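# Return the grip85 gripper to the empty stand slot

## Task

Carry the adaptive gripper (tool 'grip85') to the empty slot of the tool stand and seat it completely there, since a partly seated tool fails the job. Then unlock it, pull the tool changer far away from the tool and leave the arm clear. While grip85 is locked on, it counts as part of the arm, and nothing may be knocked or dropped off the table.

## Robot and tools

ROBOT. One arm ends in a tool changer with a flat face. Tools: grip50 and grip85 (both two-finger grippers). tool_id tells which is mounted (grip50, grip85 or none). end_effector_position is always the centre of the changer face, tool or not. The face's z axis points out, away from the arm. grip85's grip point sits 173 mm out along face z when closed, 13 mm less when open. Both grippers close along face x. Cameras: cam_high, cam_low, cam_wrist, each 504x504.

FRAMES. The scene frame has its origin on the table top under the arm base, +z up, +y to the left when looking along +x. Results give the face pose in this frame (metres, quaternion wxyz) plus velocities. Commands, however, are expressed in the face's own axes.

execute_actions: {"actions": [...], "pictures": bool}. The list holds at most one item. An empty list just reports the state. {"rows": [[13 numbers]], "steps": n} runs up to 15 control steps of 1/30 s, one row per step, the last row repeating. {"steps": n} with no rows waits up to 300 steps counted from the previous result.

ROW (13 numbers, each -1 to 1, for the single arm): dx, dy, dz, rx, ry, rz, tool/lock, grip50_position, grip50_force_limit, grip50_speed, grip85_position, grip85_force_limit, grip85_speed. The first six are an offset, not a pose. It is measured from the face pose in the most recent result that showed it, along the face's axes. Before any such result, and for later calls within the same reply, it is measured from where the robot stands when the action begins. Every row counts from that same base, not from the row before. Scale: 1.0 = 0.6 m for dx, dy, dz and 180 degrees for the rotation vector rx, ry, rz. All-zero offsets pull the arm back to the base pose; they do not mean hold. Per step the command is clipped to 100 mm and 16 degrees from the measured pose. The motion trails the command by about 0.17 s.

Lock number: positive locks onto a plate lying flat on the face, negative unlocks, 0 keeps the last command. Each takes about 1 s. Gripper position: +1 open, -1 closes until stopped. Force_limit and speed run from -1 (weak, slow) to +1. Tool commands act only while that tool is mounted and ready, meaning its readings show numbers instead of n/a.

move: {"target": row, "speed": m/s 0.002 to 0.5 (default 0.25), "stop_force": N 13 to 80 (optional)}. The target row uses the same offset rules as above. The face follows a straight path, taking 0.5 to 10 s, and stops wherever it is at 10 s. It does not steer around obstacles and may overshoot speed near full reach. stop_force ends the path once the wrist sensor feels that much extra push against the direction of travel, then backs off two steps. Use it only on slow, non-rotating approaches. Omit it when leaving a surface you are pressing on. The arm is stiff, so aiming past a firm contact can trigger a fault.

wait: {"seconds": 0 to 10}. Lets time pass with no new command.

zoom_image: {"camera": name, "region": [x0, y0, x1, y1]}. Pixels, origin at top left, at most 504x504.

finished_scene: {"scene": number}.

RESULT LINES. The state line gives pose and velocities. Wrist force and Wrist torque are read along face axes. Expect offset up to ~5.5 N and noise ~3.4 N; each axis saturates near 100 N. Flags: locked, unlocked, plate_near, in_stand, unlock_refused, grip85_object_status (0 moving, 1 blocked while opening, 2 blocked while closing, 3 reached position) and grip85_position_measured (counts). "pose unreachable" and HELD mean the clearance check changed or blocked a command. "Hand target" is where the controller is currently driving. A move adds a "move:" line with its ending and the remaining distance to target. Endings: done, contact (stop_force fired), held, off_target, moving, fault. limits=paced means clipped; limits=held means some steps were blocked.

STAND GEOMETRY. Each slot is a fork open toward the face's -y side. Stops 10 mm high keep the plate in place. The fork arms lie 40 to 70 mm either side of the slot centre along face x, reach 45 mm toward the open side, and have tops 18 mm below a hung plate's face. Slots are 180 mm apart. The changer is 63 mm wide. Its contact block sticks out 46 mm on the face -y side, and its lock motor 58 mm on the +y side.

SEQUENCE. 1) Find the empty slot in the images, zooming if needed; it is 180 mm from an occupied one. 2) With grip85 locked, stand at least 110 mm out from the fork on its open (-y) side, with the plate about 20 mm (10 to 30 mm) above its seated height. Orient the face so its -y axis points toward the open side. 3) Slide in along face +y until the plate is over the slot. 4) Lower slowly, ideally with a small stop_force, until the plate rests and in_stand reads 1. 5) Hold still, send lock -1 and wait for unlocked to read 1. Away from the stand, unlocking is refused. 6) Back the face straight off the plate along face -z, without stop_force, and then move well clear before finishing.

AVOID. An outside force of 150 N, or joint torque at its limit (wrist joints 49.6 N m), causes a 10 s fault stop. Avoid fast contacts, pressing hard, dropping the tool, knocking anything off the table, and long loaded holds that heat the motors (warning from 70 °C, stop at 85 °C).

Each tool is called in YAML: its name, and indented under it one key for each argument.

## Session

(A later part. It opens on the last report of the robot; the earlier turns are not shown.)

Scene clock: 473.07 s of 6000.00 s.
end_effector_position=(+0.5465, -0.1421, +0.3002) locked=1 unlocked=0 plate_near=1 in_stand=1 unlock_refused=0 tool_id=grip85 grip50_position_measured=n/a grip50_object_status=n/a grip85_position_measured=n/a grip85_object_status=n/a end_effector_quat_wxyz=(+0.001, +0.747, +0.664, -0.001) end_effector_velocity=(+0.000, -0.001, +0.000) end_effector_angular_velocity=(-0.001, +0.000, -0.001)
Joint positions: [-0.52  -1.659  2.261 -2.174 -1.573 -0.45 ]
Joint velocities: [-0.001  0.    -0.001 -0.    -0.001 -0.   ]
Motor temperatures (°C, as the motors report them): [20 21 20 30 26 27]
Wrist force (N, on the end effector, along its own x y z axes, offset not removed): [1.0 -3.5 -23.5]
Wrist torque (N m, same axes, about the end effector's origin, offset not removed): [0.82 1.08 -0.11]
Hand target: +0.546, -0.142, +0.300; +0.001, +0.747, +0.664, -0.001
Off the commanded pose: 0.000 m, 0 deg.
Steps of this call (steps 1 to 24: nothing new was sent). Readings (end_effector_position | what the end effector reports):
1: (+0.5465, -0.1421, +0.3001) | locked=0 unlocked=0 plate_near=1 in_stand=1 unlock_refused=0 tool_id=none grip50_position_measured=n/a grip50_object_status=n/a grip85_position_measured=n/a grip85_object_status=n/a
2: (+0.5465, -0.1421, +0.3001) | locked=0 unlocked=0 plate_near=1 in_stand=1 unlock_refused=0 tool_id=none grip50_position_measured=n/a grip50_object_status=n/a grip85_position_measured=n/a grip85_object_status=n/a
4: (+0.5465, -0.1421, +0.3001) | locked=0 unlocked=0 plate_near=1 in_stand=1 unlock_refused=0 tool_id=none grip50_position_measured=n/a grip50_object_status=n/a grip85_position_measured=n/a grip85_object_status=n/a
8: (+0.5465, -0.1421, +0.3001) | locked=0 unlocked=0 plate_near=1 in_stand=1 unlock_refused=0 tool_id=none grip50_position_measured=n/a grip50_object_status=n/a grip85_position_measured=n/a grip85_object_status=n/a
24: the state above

move:
  target: [0, 0, -0.0333, 0, 0, 0, 0, 0, 0, 0, 1, 0, 0]
  speed: 0.05

zoom_image:
  camera: "cam_wrist"
  region: [0, 240, 140, 380]

zoom_image:
  camera: "cam_wrist"
  region: [364, 240, 504, 380]

zoom_image:
  camera: "cam_wrist"
  region: [0, 364, 140, 504]

zoom_image:
  camera: "cam_wrist"
  region: [364, 364, 504, 504]

move:
  target: [0, -0.2, 0, 0, 0, 0, 0, 0, 0, 0, 1, 0, 0]
  speed: 0.15

zoom_image:
  camera: "cam_high"
  region: [130, 30, 250, 150]

move:
  target: [0.6, 0, 0, 0, 0, 0, 0, 0, 0, 0, 1, 0, 0]
  speed: 0.3

Scene clock: 554.97 s of 6000.00 s.
end_effector_position=(+0.5465, -0.1421, +0.3200) locked=1 unlocked=0 plate_near=1 in_stand=0 unlock_refused=0 tool_id=grip85 grip50_position_measured=n/a grip50_object_status=n/a grip85_position_measured=3 grip85_object_status=3 end_effector_quat_wxyz=(+0.001, +0.747, +0.664, -0.001) end_effector_velocity=(+0.000, -0.001, +0.002) end_effector_angular_velocity=(-0.001, -0.001, -0.001)
Joint positions: [-0.52  -1.682  2.239 -2.13  -1.573 -0.45 ]
Joint velocities: [-0.001 -0.002 -0.002  0.003 -0.001  0.001]
Motor temperatures (°C, as the motors report them): [20 21 20 30 26 27]
Wrist force (N, on the end effector, along its own x y z axes, offset not removed): [0.9 1.4 2.5]
Wrist torque (N m, same axes, about the end effector's origin, offset not removed): [0.49 -0.43 0.15]
Hand target: +0.547, -0.142, +0.320; +0.001, +0.747, +0.664, -0.001
Off the commanded pose: 0.000 m, 0 deg.
After step 160, 75.73 s passed at rest.
move: done

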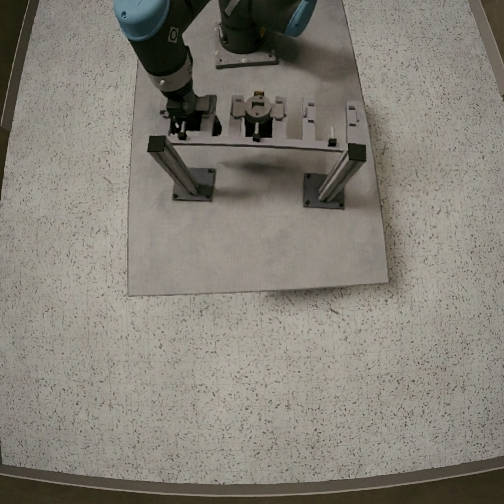

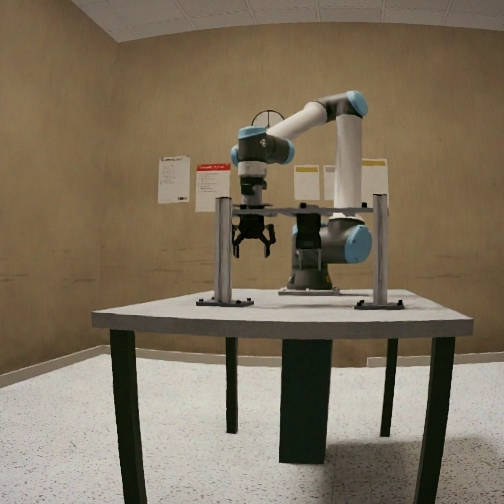

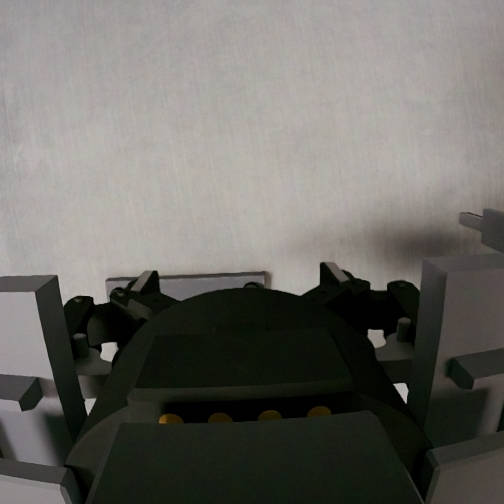

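Region (0, 240, 140, 380) of cam_wrist's 504x504 image, scaled by 3.600, with more detail than that image has.

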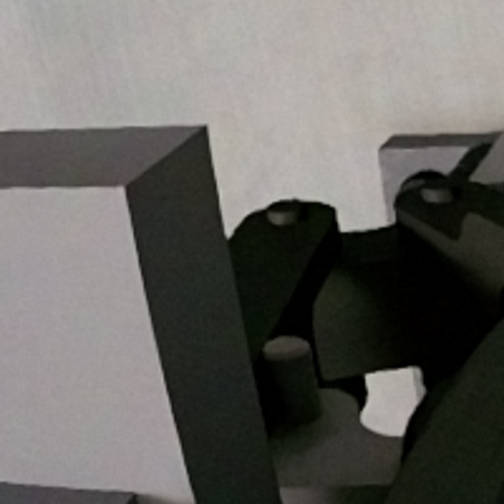

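Region (364, 240, 504, 380) of cam_wrist's 504x504 image, scaled by 3.600, with more detail than that image has.

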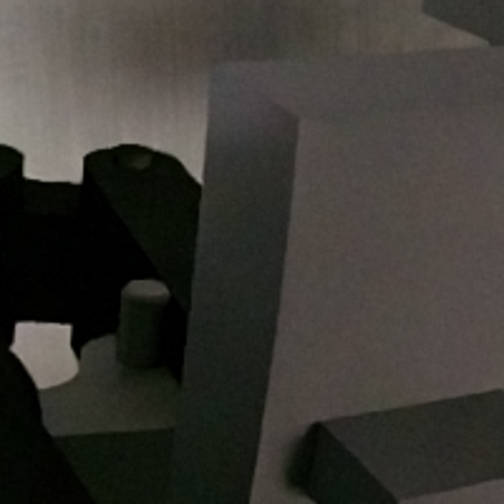

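Region (0, 364, 140, 504) of cam_wrist's 504x504 image, scaled by 3.600, with more detail than that image has.

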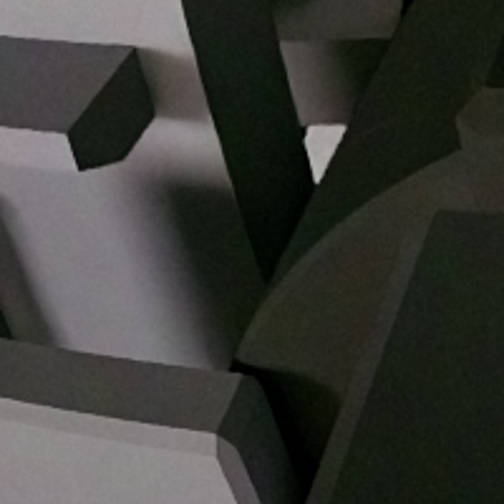

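Region (364, 364, 504, 504) of cam_wrist's 504x504 image, scaled by 3.600, with more detail than that image has.

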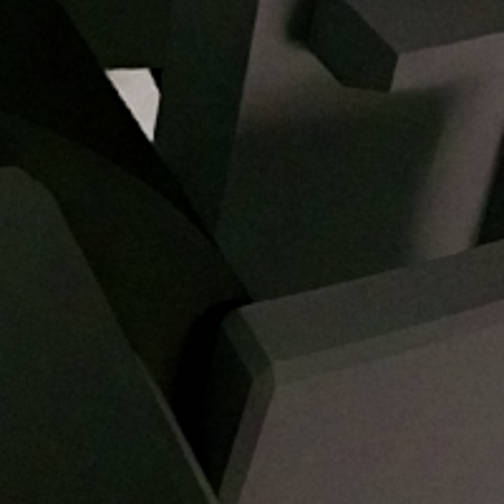

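Scene clock: 556.27 s of 6000.00 s.
end_effector_position=(+0.4276, -0.1278, +0.3198) locked=1 unlocked=0 plate_near=1 in_stand=0 unlock_refused=0 tool_id=grip85 grip50_position_measured=n/a grip50_object_status=n/a grip85_position_measured=3 grip85_object_status=3 end_effector_quat_wxyz=(+0.001, +0.747, +0.664, -0.001) end_effector_velocity=(-0.002, +0.001, -0.000) end_effector_angular_velocity=(+0.002, -0.000, +0.002)
Joint positions: [-0.644 -1.928  2.416 -2.06  -1.573 -0.573]
Joint velocities: [-0.003 -0.005  0.003  0.003  0.001 -0.004]
Motor temperatures (°C, as the motors report them): [20 21 20 30 26 27]
Wrist force (N, on the end effector, along its own x y z axes, offset not removed): [1.9 -1.2 2.3]
Wrist torque (N m, same axes, about the end effector's origin, offset not removed): [0.27 -0.53 0.12]
Hand target: +0.427, -0.128, +0.320; +0.001, +0.747, +0.664, -0.001
Off the commanded pose: 0.000 m, 0 deg.
move: done

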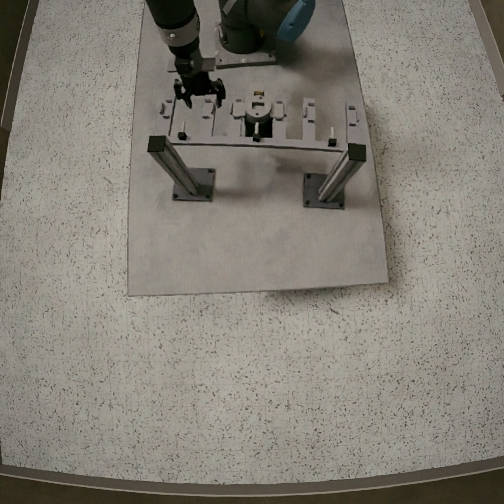

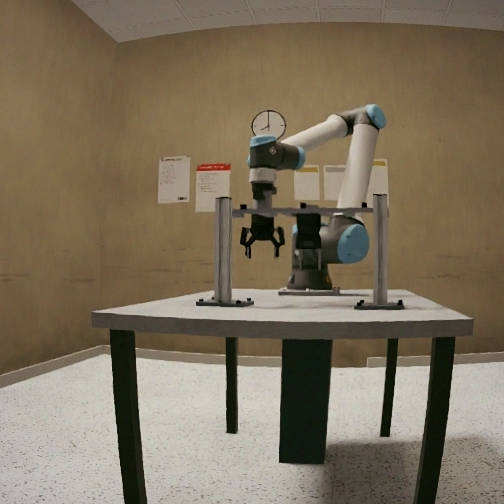

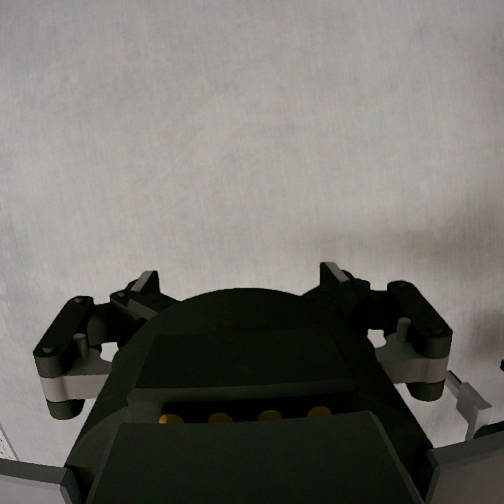

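Region (130, 30, 250, 150) of cam_high's 504x504 image, scaled by 4.200, with more detail than that image has.

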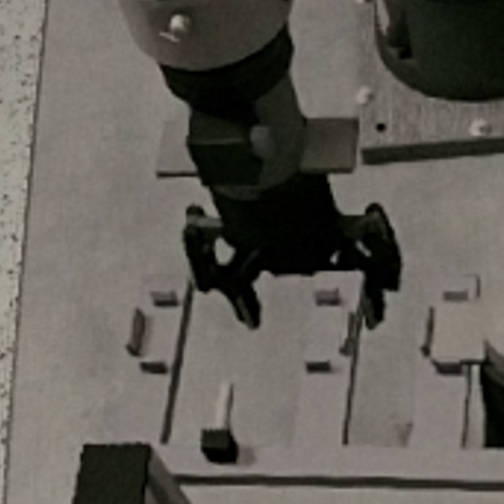

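Scene clock: 558.10 s of 6000.00 s.
end_effector_position=(+0.4703, +0.2291, +0.3185) locked=1 unlocked=0 plate_near=1 in_stand=0 unlock_refused=0 tool_id=grip85 grip50_position_measured=n/a grip50_object_status=n/a grip85_position_measured=3 grip85_object_status=3 end_effector_quat_wxyz=(+0.001, +0.747, +0.664, -0.002) end_effector_velocity=(+0.000, +0.002, -0.001) end_effector_angular_velocity=(+0.002, +0.002, -0.001)
Joint positions: [ 0.162 -1.76   2.305 -2.115 -1.575  0.233]
Joint velocities: [ 0.003  0.003 -0.001 -0.     0.002  0.004]
Motor temperatures (°C, as the motors report them): [20 21 20 30 26 27]
Wrist force (N, on the end effector, along its own x y z axes, offset not removed): [2.5 -2.5 4.2]
Wrist torque (N m, same axes, about the end effector's origin, offset not removed): [0.28 -0.64 0.17]
Hand target: +0.470, +0.229, +0.318; +0.001, +0.747, +0.664, -0.002
Off the commanded pose: 0.001 m, 0 deg.
move: done

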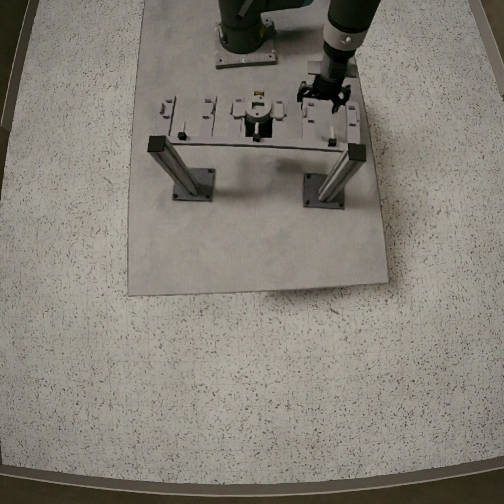

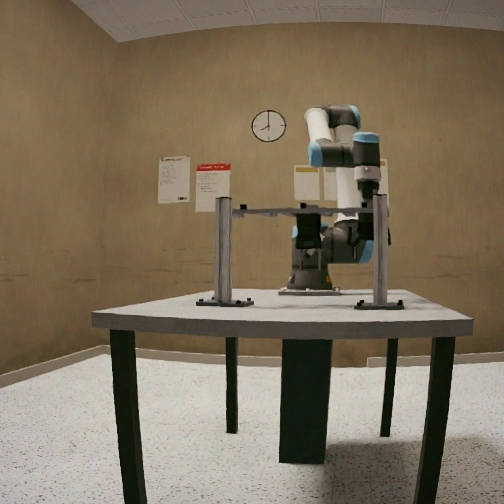

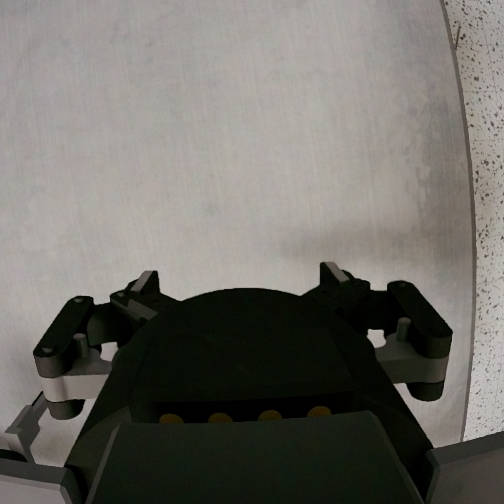

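zoom_image:
  camera: "cam_high"
  region: [270, 30, 390, 150]

zoom_image:
  camera: "cam_wrist"
  region: [0, 364, 140, 504]

zoom_image:
  camera: "cam_low"
  region: [320, 160, 420, 260]

Region (270, 30, 390, 150) of cam_high's 504x504 image, scaled by 4.200, with more detail than that image has.

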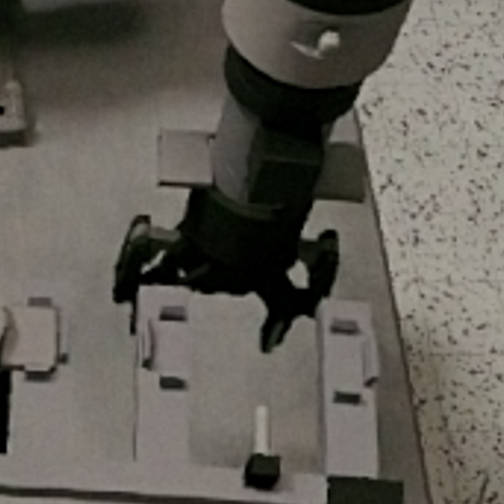

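Region (0, 364, 140, 504) of cam_wrist's 504x504 image, scaled by 3.600, with more detail than that image has.

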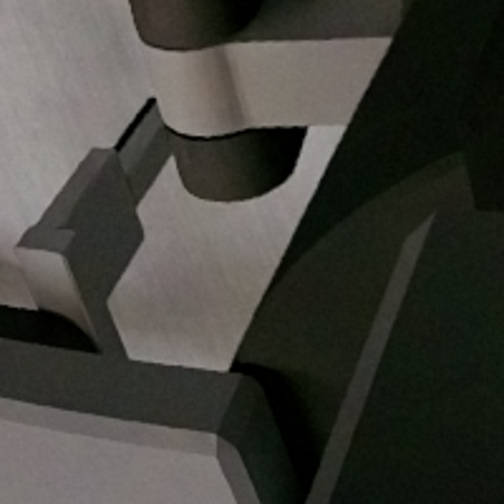

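Region (320, 160, 420, 260) of cam_low's 504x504 image, scaled by 5.040, with more detail than that image has.

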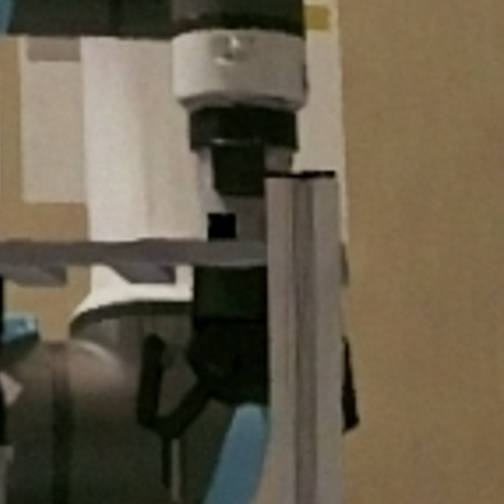

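move:
  target: [0.0018, 0.0917, -0.0025, 0, 0.0014, 0, 0, 0, 0, 0, 1, 0, 0]
  speed: 0.15

move:
  target: [0, 0.0995, 0, 0, 0, 0, 0, 0, 0, 0, 1, 0, 0]
  speed: 0.05
  stop_force: 18

zoom_image:
  camera: "cam_wrist"
  region: [0, 240, 140, 380]

zoom_image:
  camera: "cam_wrist"
  region: [364, 240, 504, 380]

Scene clock: 641.50 s of 6000.00 s.
end_effector_position=(+0.5248, +0.2236, +0.3200) locked=1 unlocked=0 plate_near=1 in_stand=0 unlock_refused=0 tool_id=grip85 grip50_position_measured=n/a grip50_object_status=n/a grip85_position_measured=3 grip85_object_status=3 end_effector_quat_wxyz=(-0.000, +0.747, +0.664, -0.000) end_effector_velocity=(+0.002, -0.000, +0.000) end_effector_angular_velocity=(-0.001, -0.001, -0.000)
Joint positions: [ 0.139 -1.672  2.23  -2.129 -1.57   0.21 ]
Joint velocities: [-0.001  0.003 -0.004 -0.    -0.001 -0.   ]
Motor temperatures (°C, as the motors report them): [20 21 20 30 26 27]
Wrist force (N, on the end effector, along its own x y z axes, offset not removed): [-0.3 2.8 2.7]
Wrist torque (N m, same axes, about the end effector's origin, offset not removed): [0.63 -0.36 0.13]
Hand target: +0.525, +0.224, +0.320; -0.000, +0.747, +0.664, -0.000
Off the commanded pose: 0.000 m, 0 deg.
After step 90, 79.50 s passed at rest.
move: done

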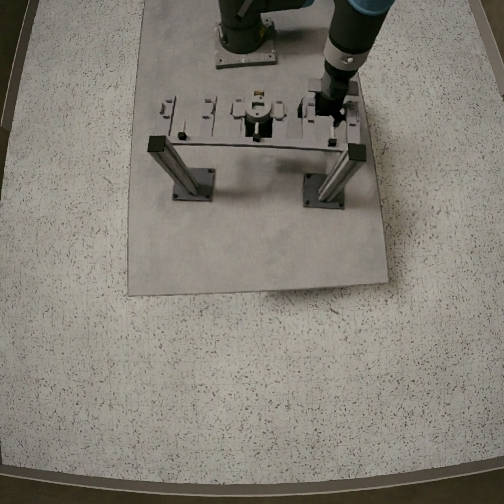

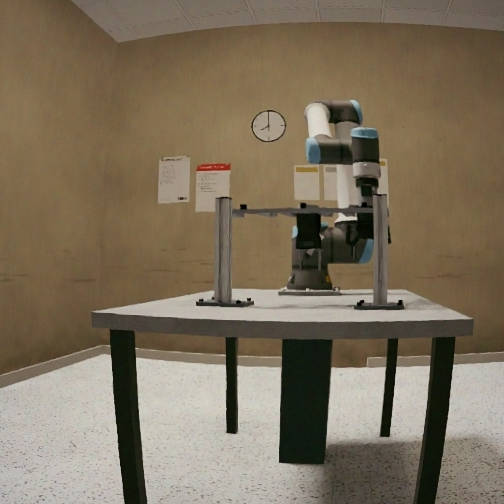

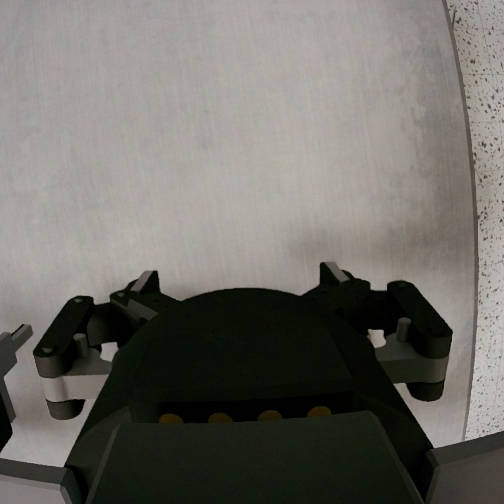

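Scene clock: 643.07 s of 6000.00 s.
end_effector_position=(+0.5839, +0.2166, +0.3201) locked=1 unlocked=0 plate_near=1 in_stand=0 unlock_refused=0 tool_id=grip85 grip50_position_measured=n/a grip50_object_status=n/a grip85_position_measured=3 grip85_object_status=3 end_effector_quat_wxyz=(-0.000, +0.747, +0.664, -0.000) end_effector_velocity=(+0.002, -0.000, -0.000) end_effector_angular_velocity=(+0.000, -0.000, -0.001)
Joint positions: [ 0.118 -1.579  2.144 -2.136 -1.57   0.189]
Joint velocities: [-0.001  0.003 -0.003 -0.     0.     0.   ]
Motor temperatures (°C, as the motors report them): [20 21 20 30 26 27]
Wrist force (N, on the end effector, along its own x y z axes, offset not removed): [2.1 -1.3 3.4]
Wrist torque (N m, same axes, about the end effector's origin, offset not removed): [0.29 -0.49 0.18]
Hand target: +0.584, +0.217, +0.320; -0.000, +0.747, +0.664, -0.000
Off the commanded pose: 0.000 m, 0 deg.
move: done

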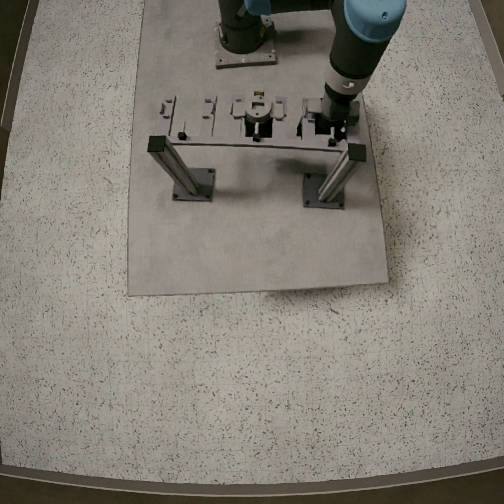

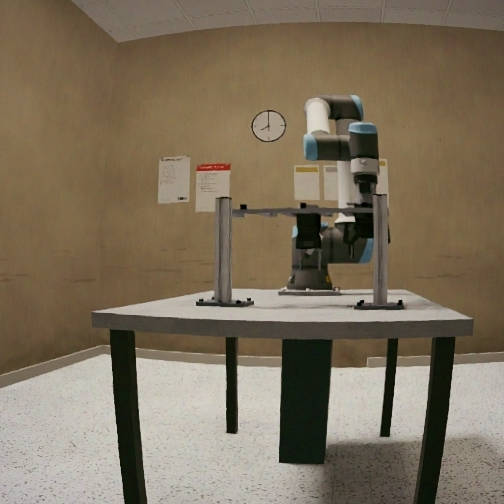

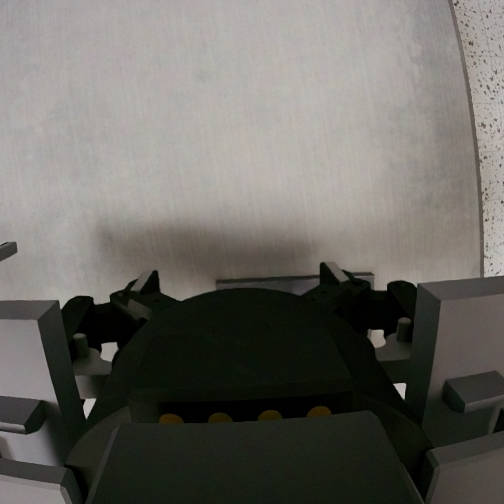

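Region (0, 240, 140, 380) of cam_wrist's 504x504 image, scaled by 3.600, with more detail than that image has.

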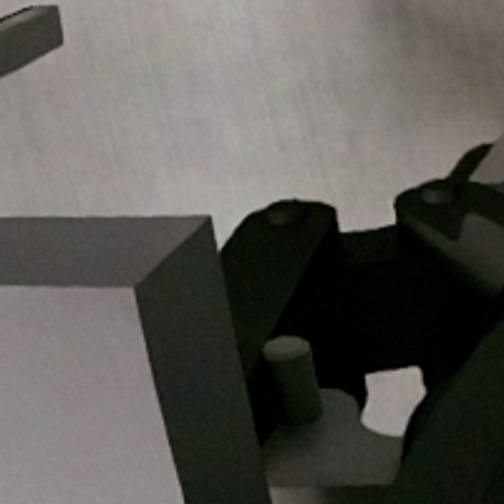

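Region (364, 240, 504, 380) of cam_wrist's 504x504 image, scaled by 3.600, with more detail than that image has.

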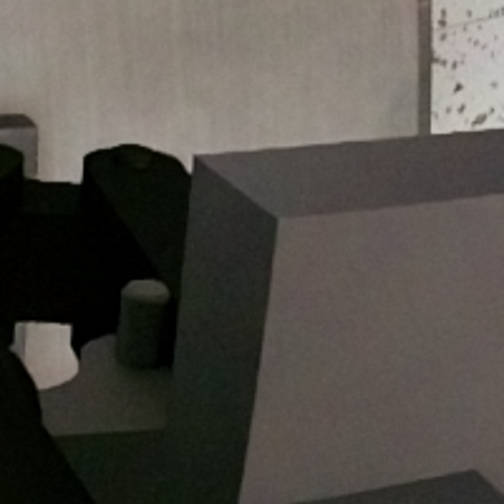

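move:
  target: [0.0002, 0.0095, 0.0133, 0, 0, 0, 0, 0, 0, 0, 1, 0, 0]
  speed: 0.04

move:
  target: [0.0, 0.0003, 0.0165, 0, 0, 0, 0, 0, 0, 0, 1, 0, 0]
  speed: 0.02
  stop_force: 20

move:
  target: [0, 0, 0.0062, 0, 0, 0, 0, 0, 0, 0, 1, 0, 0]
  speed: 0.003
  stop_force: 14

Scene clock: 675.73 s of 6000.00 s.
end_effector_position=(+0.5895, +0.2160, +0.3123) locked=1 unlocked=0 plate_near=1 in_stand=0 unlock_refused=0 tool_id=grip85 grip50_position_measured=n/a grip50_object_status=n/a grip85_position_measured=3 grip85_object_status=3 end_effector_quat_wxyz=(-0.000, +0.747, +0.664, -0.000) end_effector_velocity=(+0.003, -0.000, -0.000) end_effector_angular_velocity=(+0.001, -0.002, -0.000)
Joint positions: [ 0.117 -1.562  2.143 -2.152 -1.57   0.187]
Joint velocities: [-0.001  0.004 -0.003 -0.003  0.001 -0.001]
Motor temperatures (°C, as the motors report them): [20 21 20 30 26 27]
Wrist force (N, on the end effector, along its own x y z axes, offset not removed): [1.5 2.0 2.1]
Wrist torque (N m, same axes, about the end effector's origin, offset not removed): [0.55 -0.55 0.02]
Hand target: +0.590, +0.216, +0.312; -0.000, +0.747, +0.664, -0.000
Off the commanded pose: 0.000 m, 0 deg.
After step 90, 28.93 s passed at rest.
move: done

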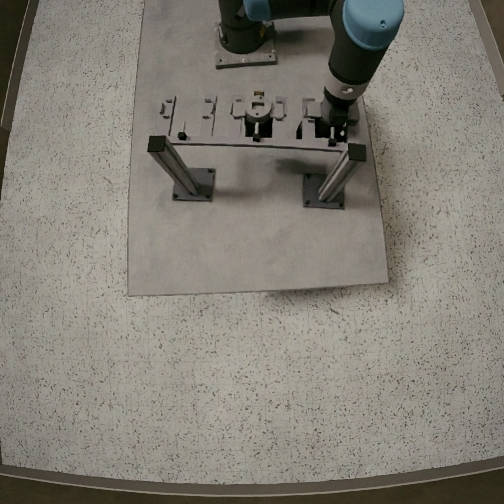

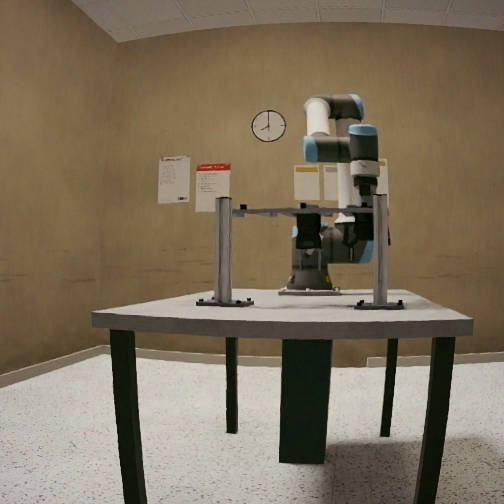

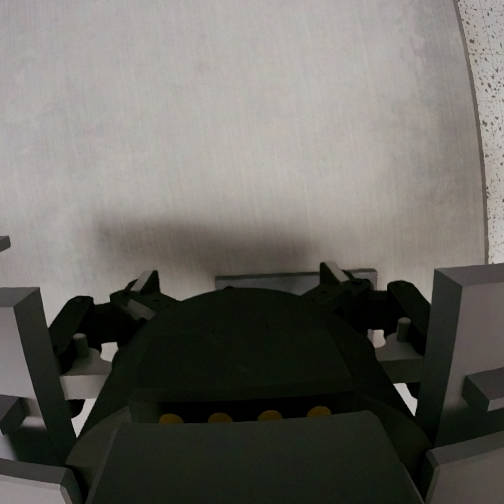

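Scene clock: 676.50 s of 6000.00 s.
end_effector_position=(+0.5897, +0.2160, +0.3026) locked=1 unlocked=0 plate_near=1 in_stand=1 unlock_refused=0 tool_id=grip85 grip50_position_measured=n/a grip50_object_status=n/a grip85_position_measured=3 grip85_object_status=3 end_effector_quat_wxyz=(-0.000, +0.747, +0.664, -0.000) end_effector_velocity=(-0.001, +0.000, -0.003) end_effector_angular_velocity=(+0.000, +0.001, -0.000)
Joint positions: [ 0.117 -1.552  2.152 -2.172 -1.57   0.187]
Joint velocities: [-0.     0.003  0.003 -0.004  0.001  0.   ]
Motor temperatures (°C, as the motors report them): [20 21 20 30 26 27]
Wrist force (N, on the end effector, along its own x y z axes, offset not removed): [-1.3 -0.5 1.4]
Wrist torque (N m, same axes, about the end effector's origin, offset not removed): [0.32 -0.22 0.11]
Hand target: +0.590, +0.216, +0.302; -0.000, +0.747, +0.664, -0.000
Off the commanded pose: 0.000 m, 0 deg.
move: done

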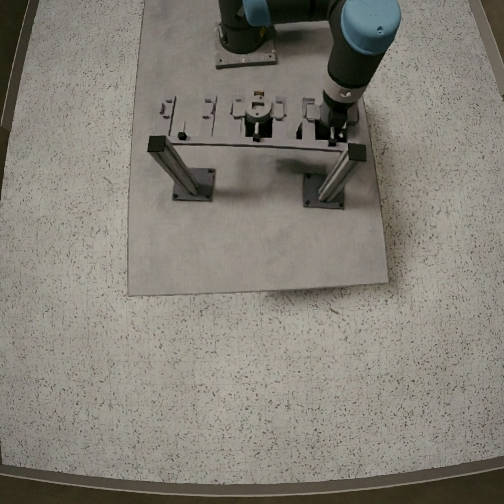

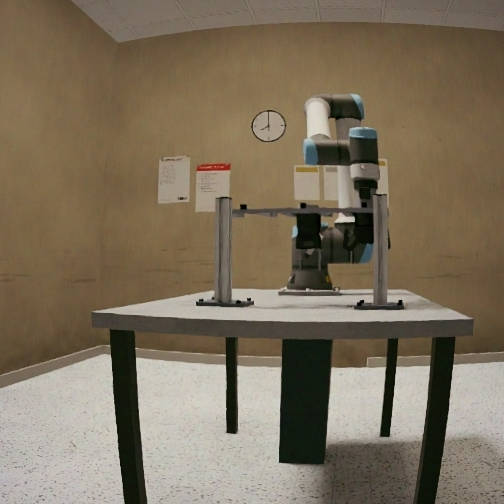

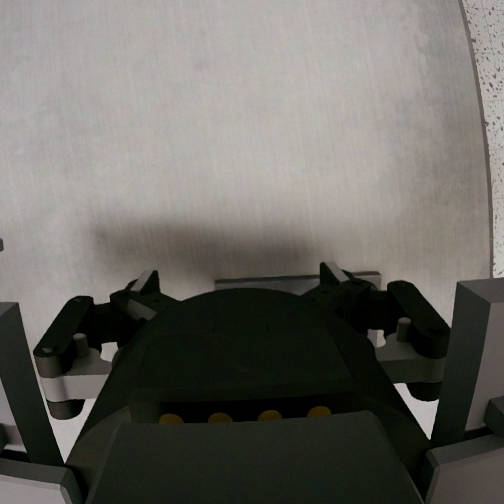

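Scene clock: 677.73 s of 6000.00 s.
end_effector_position=(+0.5898, +0.2160, +0.3001) locked=1 unlocked=0 plate_near=1 in_stand=1 unlock_refused=0 tool_id=grip85 grip50_position_measured=n/a grip50_object_status=n/a grip85_position_measured=3 grip85_object_status=3 end_effector_quat_wxyz=(-0.000, +0.747, +0.664, -0.000) end_effector_velocity=(-0.001, +0.000, -0.000) end_effector_angular_velocity=(-0.002, +0.002, +0.002)
Joint positions: [ 0.117 -1.549  2.155 -2.178 -1.57   0.187]
Joint velocities: [ 0.001 -0.001  0.001  0.002 -0.002 -0.001]
Motor temperatures (°C, as the motors report them): [20 21 20 30 26 27]
Wrist force (N, on the end effector, along its own x y z axes, offset not removed): [-3.7 1.1 -25.2]
Wrist torque (N m, same axes, about the end effector's origin, offset not removed): [0.84 -1.64 0.12]
Hand target: +0.590, +0.216, +0.300; -0.000, +0.747, +0.664, -0.000
Off the commanded pose: 0.001 m, 0 deg.
move: contact

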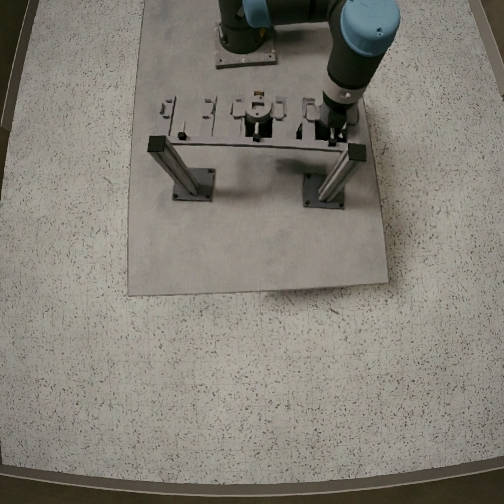

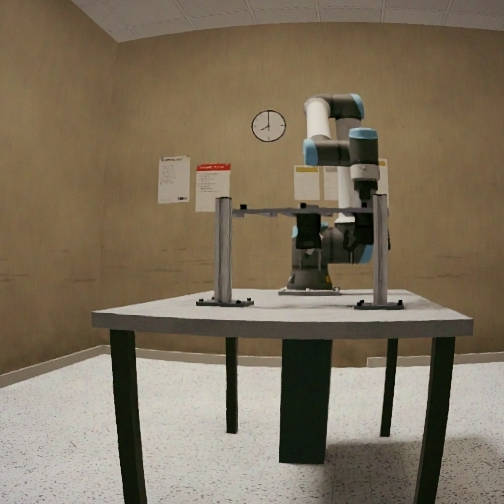

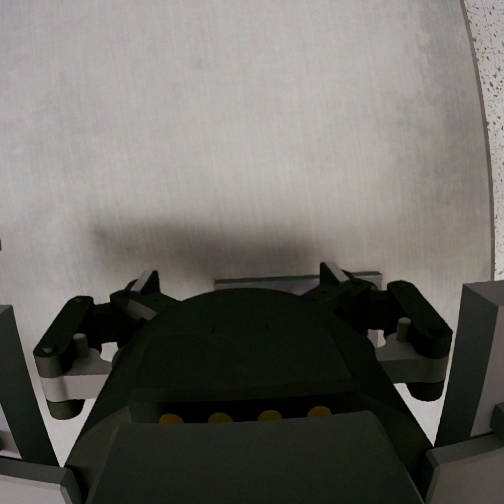

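execute_actions:
  actions:
    - {"rows": [[0, 0, -0.0002, 0, 0, 0, -1, 0, 0, 0, 1, 0, 0]], "steps": 15}
  pictures: false

execute_actions:
  actions:
    - {"steps": 24}
  pictures: false

Scene clock: 682.73 s of 6000.00 s.
end_effector_position=(+0.5898, +0.2160, +0.3003) locked=0 unlocked=0 plate_near=1 in_stand=1 unlock_refused=0 tool_id=none grip50_position_measured=n/a grip50_object_status=n/a grip85_position_measured=n/a grip85_object_status=n/a end_effector_quat_wxyz=(-0.000, +0.747, +0.664, -0.000) end_effector_velocity=(+0.000, -0.000, +0.000) end_effector_angular_velocity=(-0.001, -0.001, -0.000)
Joint positions: [ 0.117 -1.549  2.155 -2.177 -1.57   0.187]
Joint velocities: [-0.     0.    -0.001 -0.    -0.001 -0.   ]
Motor temperatures (°C, as the motors report them): [20 21 20 30 26 27]
Wrist force (N, on the end effector, along its own x y z axes, offset not removed): [0.5 -0.2 0.6]
Wrist torque (N m, same axes, about the end effector's origin, offset not removed): [0.32 -0.42 0.08]
Hand target: +0.590, +0.216, +0.300; -0.000, +0.747, +0.664, -0.000
Off the commanded pose: 0.000 m, 0 deg.
Steps of this call (steps 1 to 90: nothing new was sent; then 1.50 s passed at rest; steps 91 to 105: all 15 steps of this action). Readings (end_effector_position | what the end effector reports):
91: (+0.5897, +0.2160, +0.3002) | locked=1 unlocked=0 plate_near=1 in_stand=1 unlock_refused=0 tool_id=grip85 grip50_position_measured=n/a grip50_object_status=n/a grip85_position_measured=3 grip85_object_status=3
92: (+0.5897, +0.2160, +0.3002) | locked=1 unlocked=0 plate_near=1 in_stand=1 unlock_refused=0 tool_id=grip85 grip50_position_measured=n/a grip50_object_status=n/a grip85_position_measured=3 grip85_object_status=3
94: (+0.5897, +0.2160, +0.3002) | locked=1 unlocked=0 plate_near=1 in_stand=1 unlock_refused=0 tool_id=grip85 grip50_position_measured=n/a grip50_object_status=n/a grip85_position_measured=3 grip85_object_status=3
98: (+0.5897, +0.2160, +0.3002) | locked=0 unlocked=0 plate_near=1 in_stand=1 unlock_refused=0 tool_id=none grip50_position_measured=n/a grip50_object_status=n/a grip85_position_measured=n/a grip85_object_status=n/a
105: the state above

Scene clock: 683.53 s of 6000.00 s.
end_effector_position=(+0.5898, +0.2160, +0.3002) locked=0 unlocked=1 plate_near=1 in_stand=1 unlock_refused=0 tool_id=none grip50_position_measured=n/a grip50_object_status=n/a grip85_position_measured=n/a grip85_object_status=n/a end_effector_quat_wxyz=(-0.000, +0.747, +0.664, -0.000) end_effector_velocity=(+0.000, -0.001, +0.000) end_effector_angular_velocity=(+0.000, +0.000, -0.002)
Joint positions: [ 0.117 -1.549  2.155 -2.178 -1.57   0.187]
Joint velocities: [-0.002 -0.001  0.     0.     0.     0.001]
Motor temperatures (°C, as the motors report them): [20 21 20 30 26 27]
Wrist force (N, on the end effector, along its own x y z axes, offset not removed): [0.4 -3.6 0.5]
Wrist torque (N m, same axes, about the end effector's origin, offset not removed): [0.42 -0.45 0.08]
Hand target: +0.590, +0.216, +0.300; -0.000, +0.747, +0.664, -0.000
Off the commanded pose: 0.000 m, 0 deg.
Steps of this call (steps 1 to 24: nothing new was sent). Readings (end_effector_position | what the end effector reports):
1: (+0.5898, +0.2160, +0.3002) | locked=0 unlocked=0 plate_near=1 in_stand=1 unlock_refused=0 tool_id=none grip50_position_measured=n/a grip50_object_status=n/a grip85_position_measured=n/a grip85_object_status=n/a
2: (+0.5898, +0.2160, +0.3002) | locked=0 unlocked=0 plate_near=1 in_stand=1 unlock_refused=0 tool_id=none grip50_position_measured=n/a grip50_object_status=n/a grip85_position_measured=n/a grip85_object_status=n/a
4: (+0.5898, +0.2160, +0.3002) | locked=0 unlocked=0 plate_near=1 in_stand=1 unlock_refused=0 tool_id=none grip50_position_measured=n/a grip50_object_status=n/a grip85_position_measured=n/a grip85_object_status=n/a
8: (+0.5898, +0.2160, +0.3002) | locked=0 unlocked=0 plate_near=1 in_stand=1 unlock_refused=0 tool_id=none grip50_position_measured=n/a grip50_object_status=n/a grip85_position_measured=n/a grip85_object_status=n/a
24: the state above

The tool is unlocked. Next I lift straight off the plate, then retreat well clear.

move:
  target: [0, 0, -0.04, 0, 0, 0, 0, 0, 0, 0, 1, 0, 0]
  speed: 0.05

move:
  target: [0, -0.1, -0.4, 0, 0, 0, 0, 0, 0, 0, 1, 0, 0]
  speed: 0.3

Scene clock: 692.00 s of 6000.00 s.
end_effector_position=(+0.5897, +0.2160, +0.3240) locked=0 unlocked=1 plate_near=0 in_stand=0 unlock_refused=0 tool_id=none grip50_position_measured=n/a grip50_object_status=n/a grip85_position_measured=n/a grip85_object_status=n/a end_effector_quat_wxyz=(-0.000, +0.747, +0.664, -0.000) end_effector_velocity=(-0.001, -0.000, +0.000) end_effector_angular_velocity=(+0.002, +0.003, -0.001)
Joint positions: [ 0.117 -1.574  2.131 -2.128 -1.57   0.187]
Joint velocities: [-0.001 -0.002  0.     0.004  0.002 -0.   ]
Motor temperatures (°C, as the motors report them): [20 21 20 30 26 27]
Wrist force (N, on the end effector, along its own x y z axes, offset not removed): [0.2 -0.1 0.8]
Wrist torque (N m, same axes, about the end effector's origin, offset not removed): [0.38 -0.43 0.10]
Hand target: +0.590, +0.216, +0.324; -0.000, +0.747, +0.664, -0.000
Off the commanded pose: 0.000 m, 0 deg.
After step 90, 4.60 s passed at rest.
move: done

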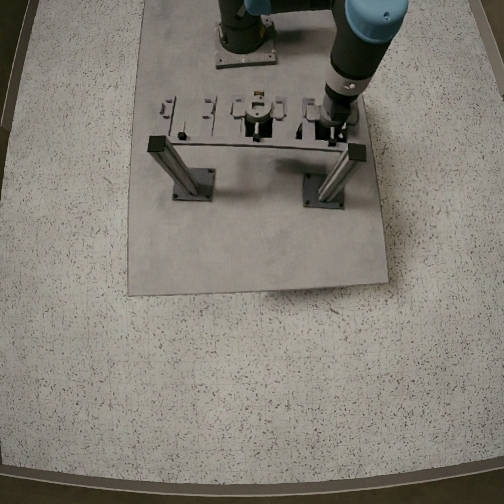

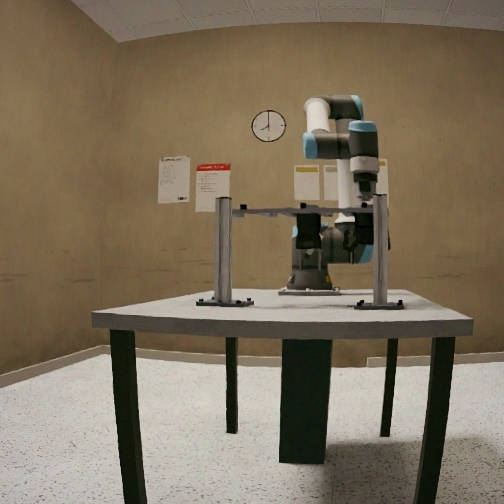

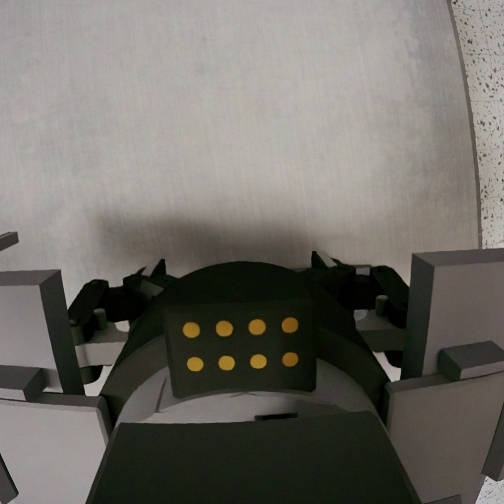

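Scene clock: 693.43 s of 6000.00 s.
end_effector_position=(+0.5299, +0.2230, +0.5637) locked=0 unlocked=1 plate_near=0 in_stand=0 unlock_refused=0 tool_id=none grip50_position_measured=n/a grip50_object_status=n/a grip85_position_measured=n/a grip85_object_status=n/a end_effector_quat_wxyz=(-0.000, +0.747, +0.664, -0.000) end_effector_velocity=(-0.000, +0.001, +0.003) end_effector_angular_velocity=(+0.000, -0.001, +0.001)
Joint positions: [ 0.137 -1.805  1.885 -1.651 -1.57   0.208]
Joint velocities: [ 0.001 -0.001 -0.004  0.004  0.     0.   ]
Motor temperatures (°C, as the motors report them): [20 21 20 30 26 27]
Wrist force (N, on the end effector, along its own x y z axes, offset not removed): [2.2 -2.2 0.7]
Wrist torque (N m, same axes, about the end effector's origin, offset not removed): [0.25 -0.46 0.12]
Hand target: +0.530, +0.223, +0.564; -0.000, +0.747, +0.664, -0.000
Off the commanded pose: 0.000 m, 0 deg.
move: done

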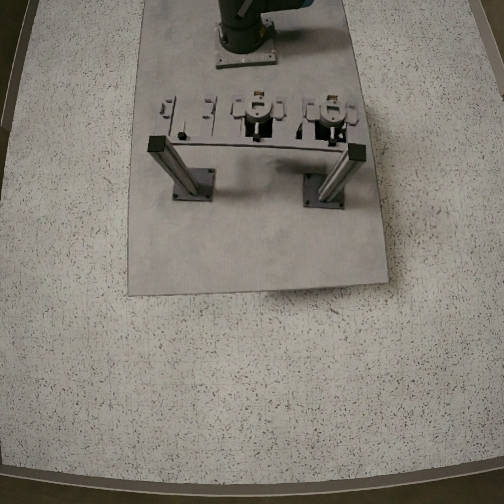

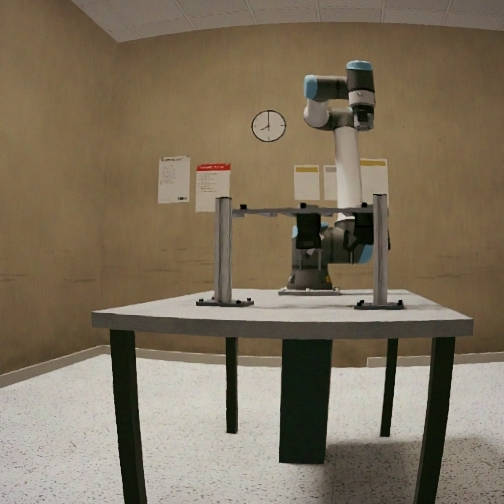

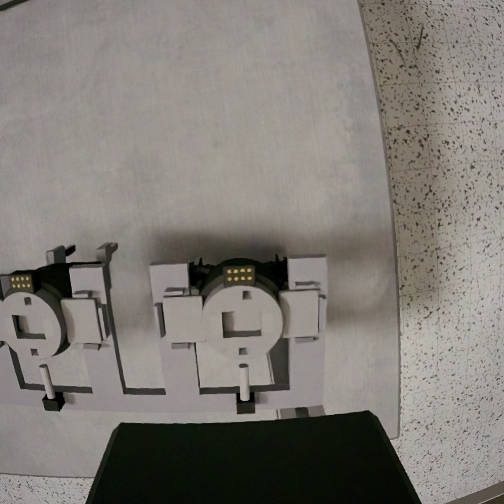

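zoom_image:
  camera: "cam_wrist"
  region: [140, 230, 340, 430]

zoom_image:
  camera: "cam_high"
  region: [140, 80, 270, 210]

zoom_image:
  camera: "cam_high"
  region: [250, 80, 380, 210]

Region (140, 230, 340, 430) of cam_wrist's 504x504 image, scaled by 2.520, with more detail than that image has.

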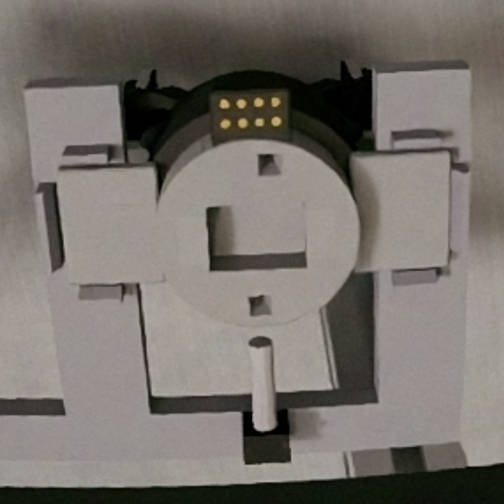

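Region (140, 80, 270, 210) of cam_high's 504x504 image, scaled by 3.877, with more detail than that image has.

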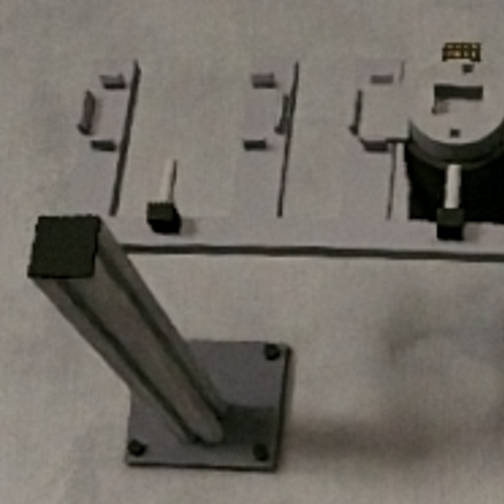

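Region (250, 80, 380, 210) of cam_high's 504x504 image, scaled by 3.877, with more detail than that image has.

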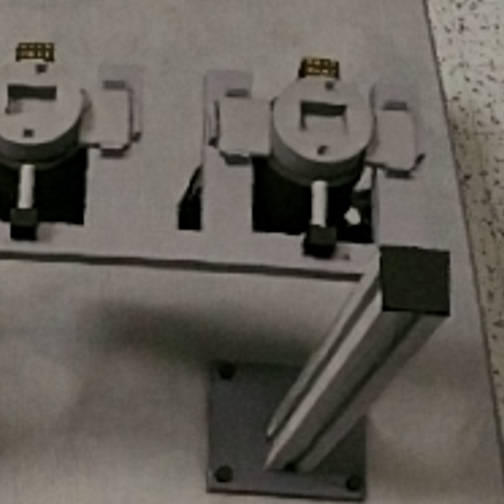

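move:
  target: [0, -0.15, -0.15, 0, 0, 0, 0, 0, 0, 0, 1, 0, 0]
  speed: 0.3

finished_scene:
  scene: 1

Scene clock: 726.13 s of 6000.00 s.
end_effector_position=(+0.4406, +0.2336, +0.6533) locked=0 unlocked=1 plate_near=0 in_stand=0 unlock_refused=0 tool_id=none grip50_position_measured=n/a grip50_object_status=n/a grip85_position_measured=n/a grip85_object_status=n/a end_effector_quat_wxyz=(-0.000, +0.747, +0.664, -0.000) end_effector_velocity=(-0.001, -0.000, +0.002) end_effector_angular_velocity=(-0.000, -0.001, -0.001)
Joint positions: [ 0.177 -1.939  1.819 -1.451 -1.57   0.248]
Joint velocities: [ 0.    -0.001 -0.003  0.003 -0.001  0.002]
Motor temperatures (°C, as the motors report them): [20 21 20 30 26 27]
Wrist force (N, on the end effector, along its own x y z axes, offset not removed): [-0.5 -1.6 2.1]
Wrist torque (N m, same axes, about the end effector's origin, offset not removed): [0.25 -0.43 0.16]
Hand target: +0.440, +0.234, +0.653; +0.000, +0.747, +0.664, -0.000
Off the commanded pose: 0.000 m, 0 deg.
After step 90, 28.67 s passed at rest.
move: done

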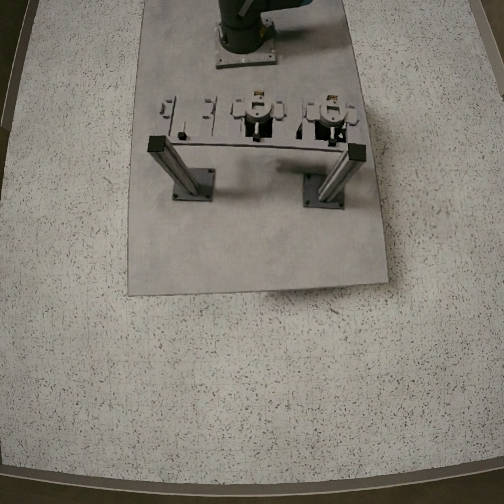

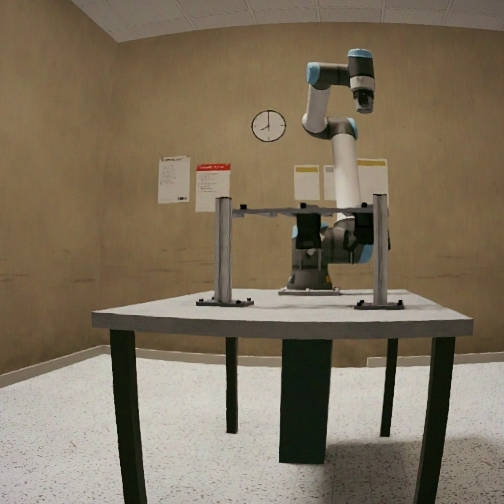

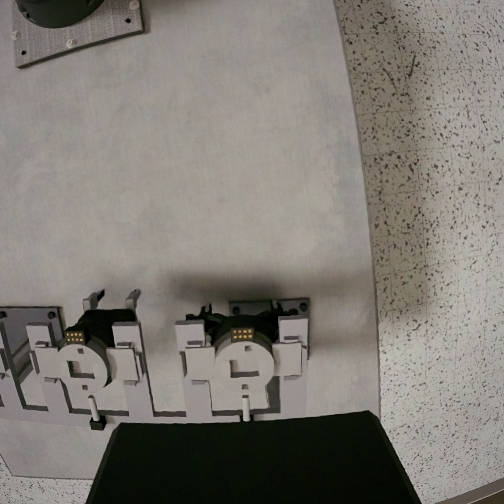

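The scene is finished: the task was done.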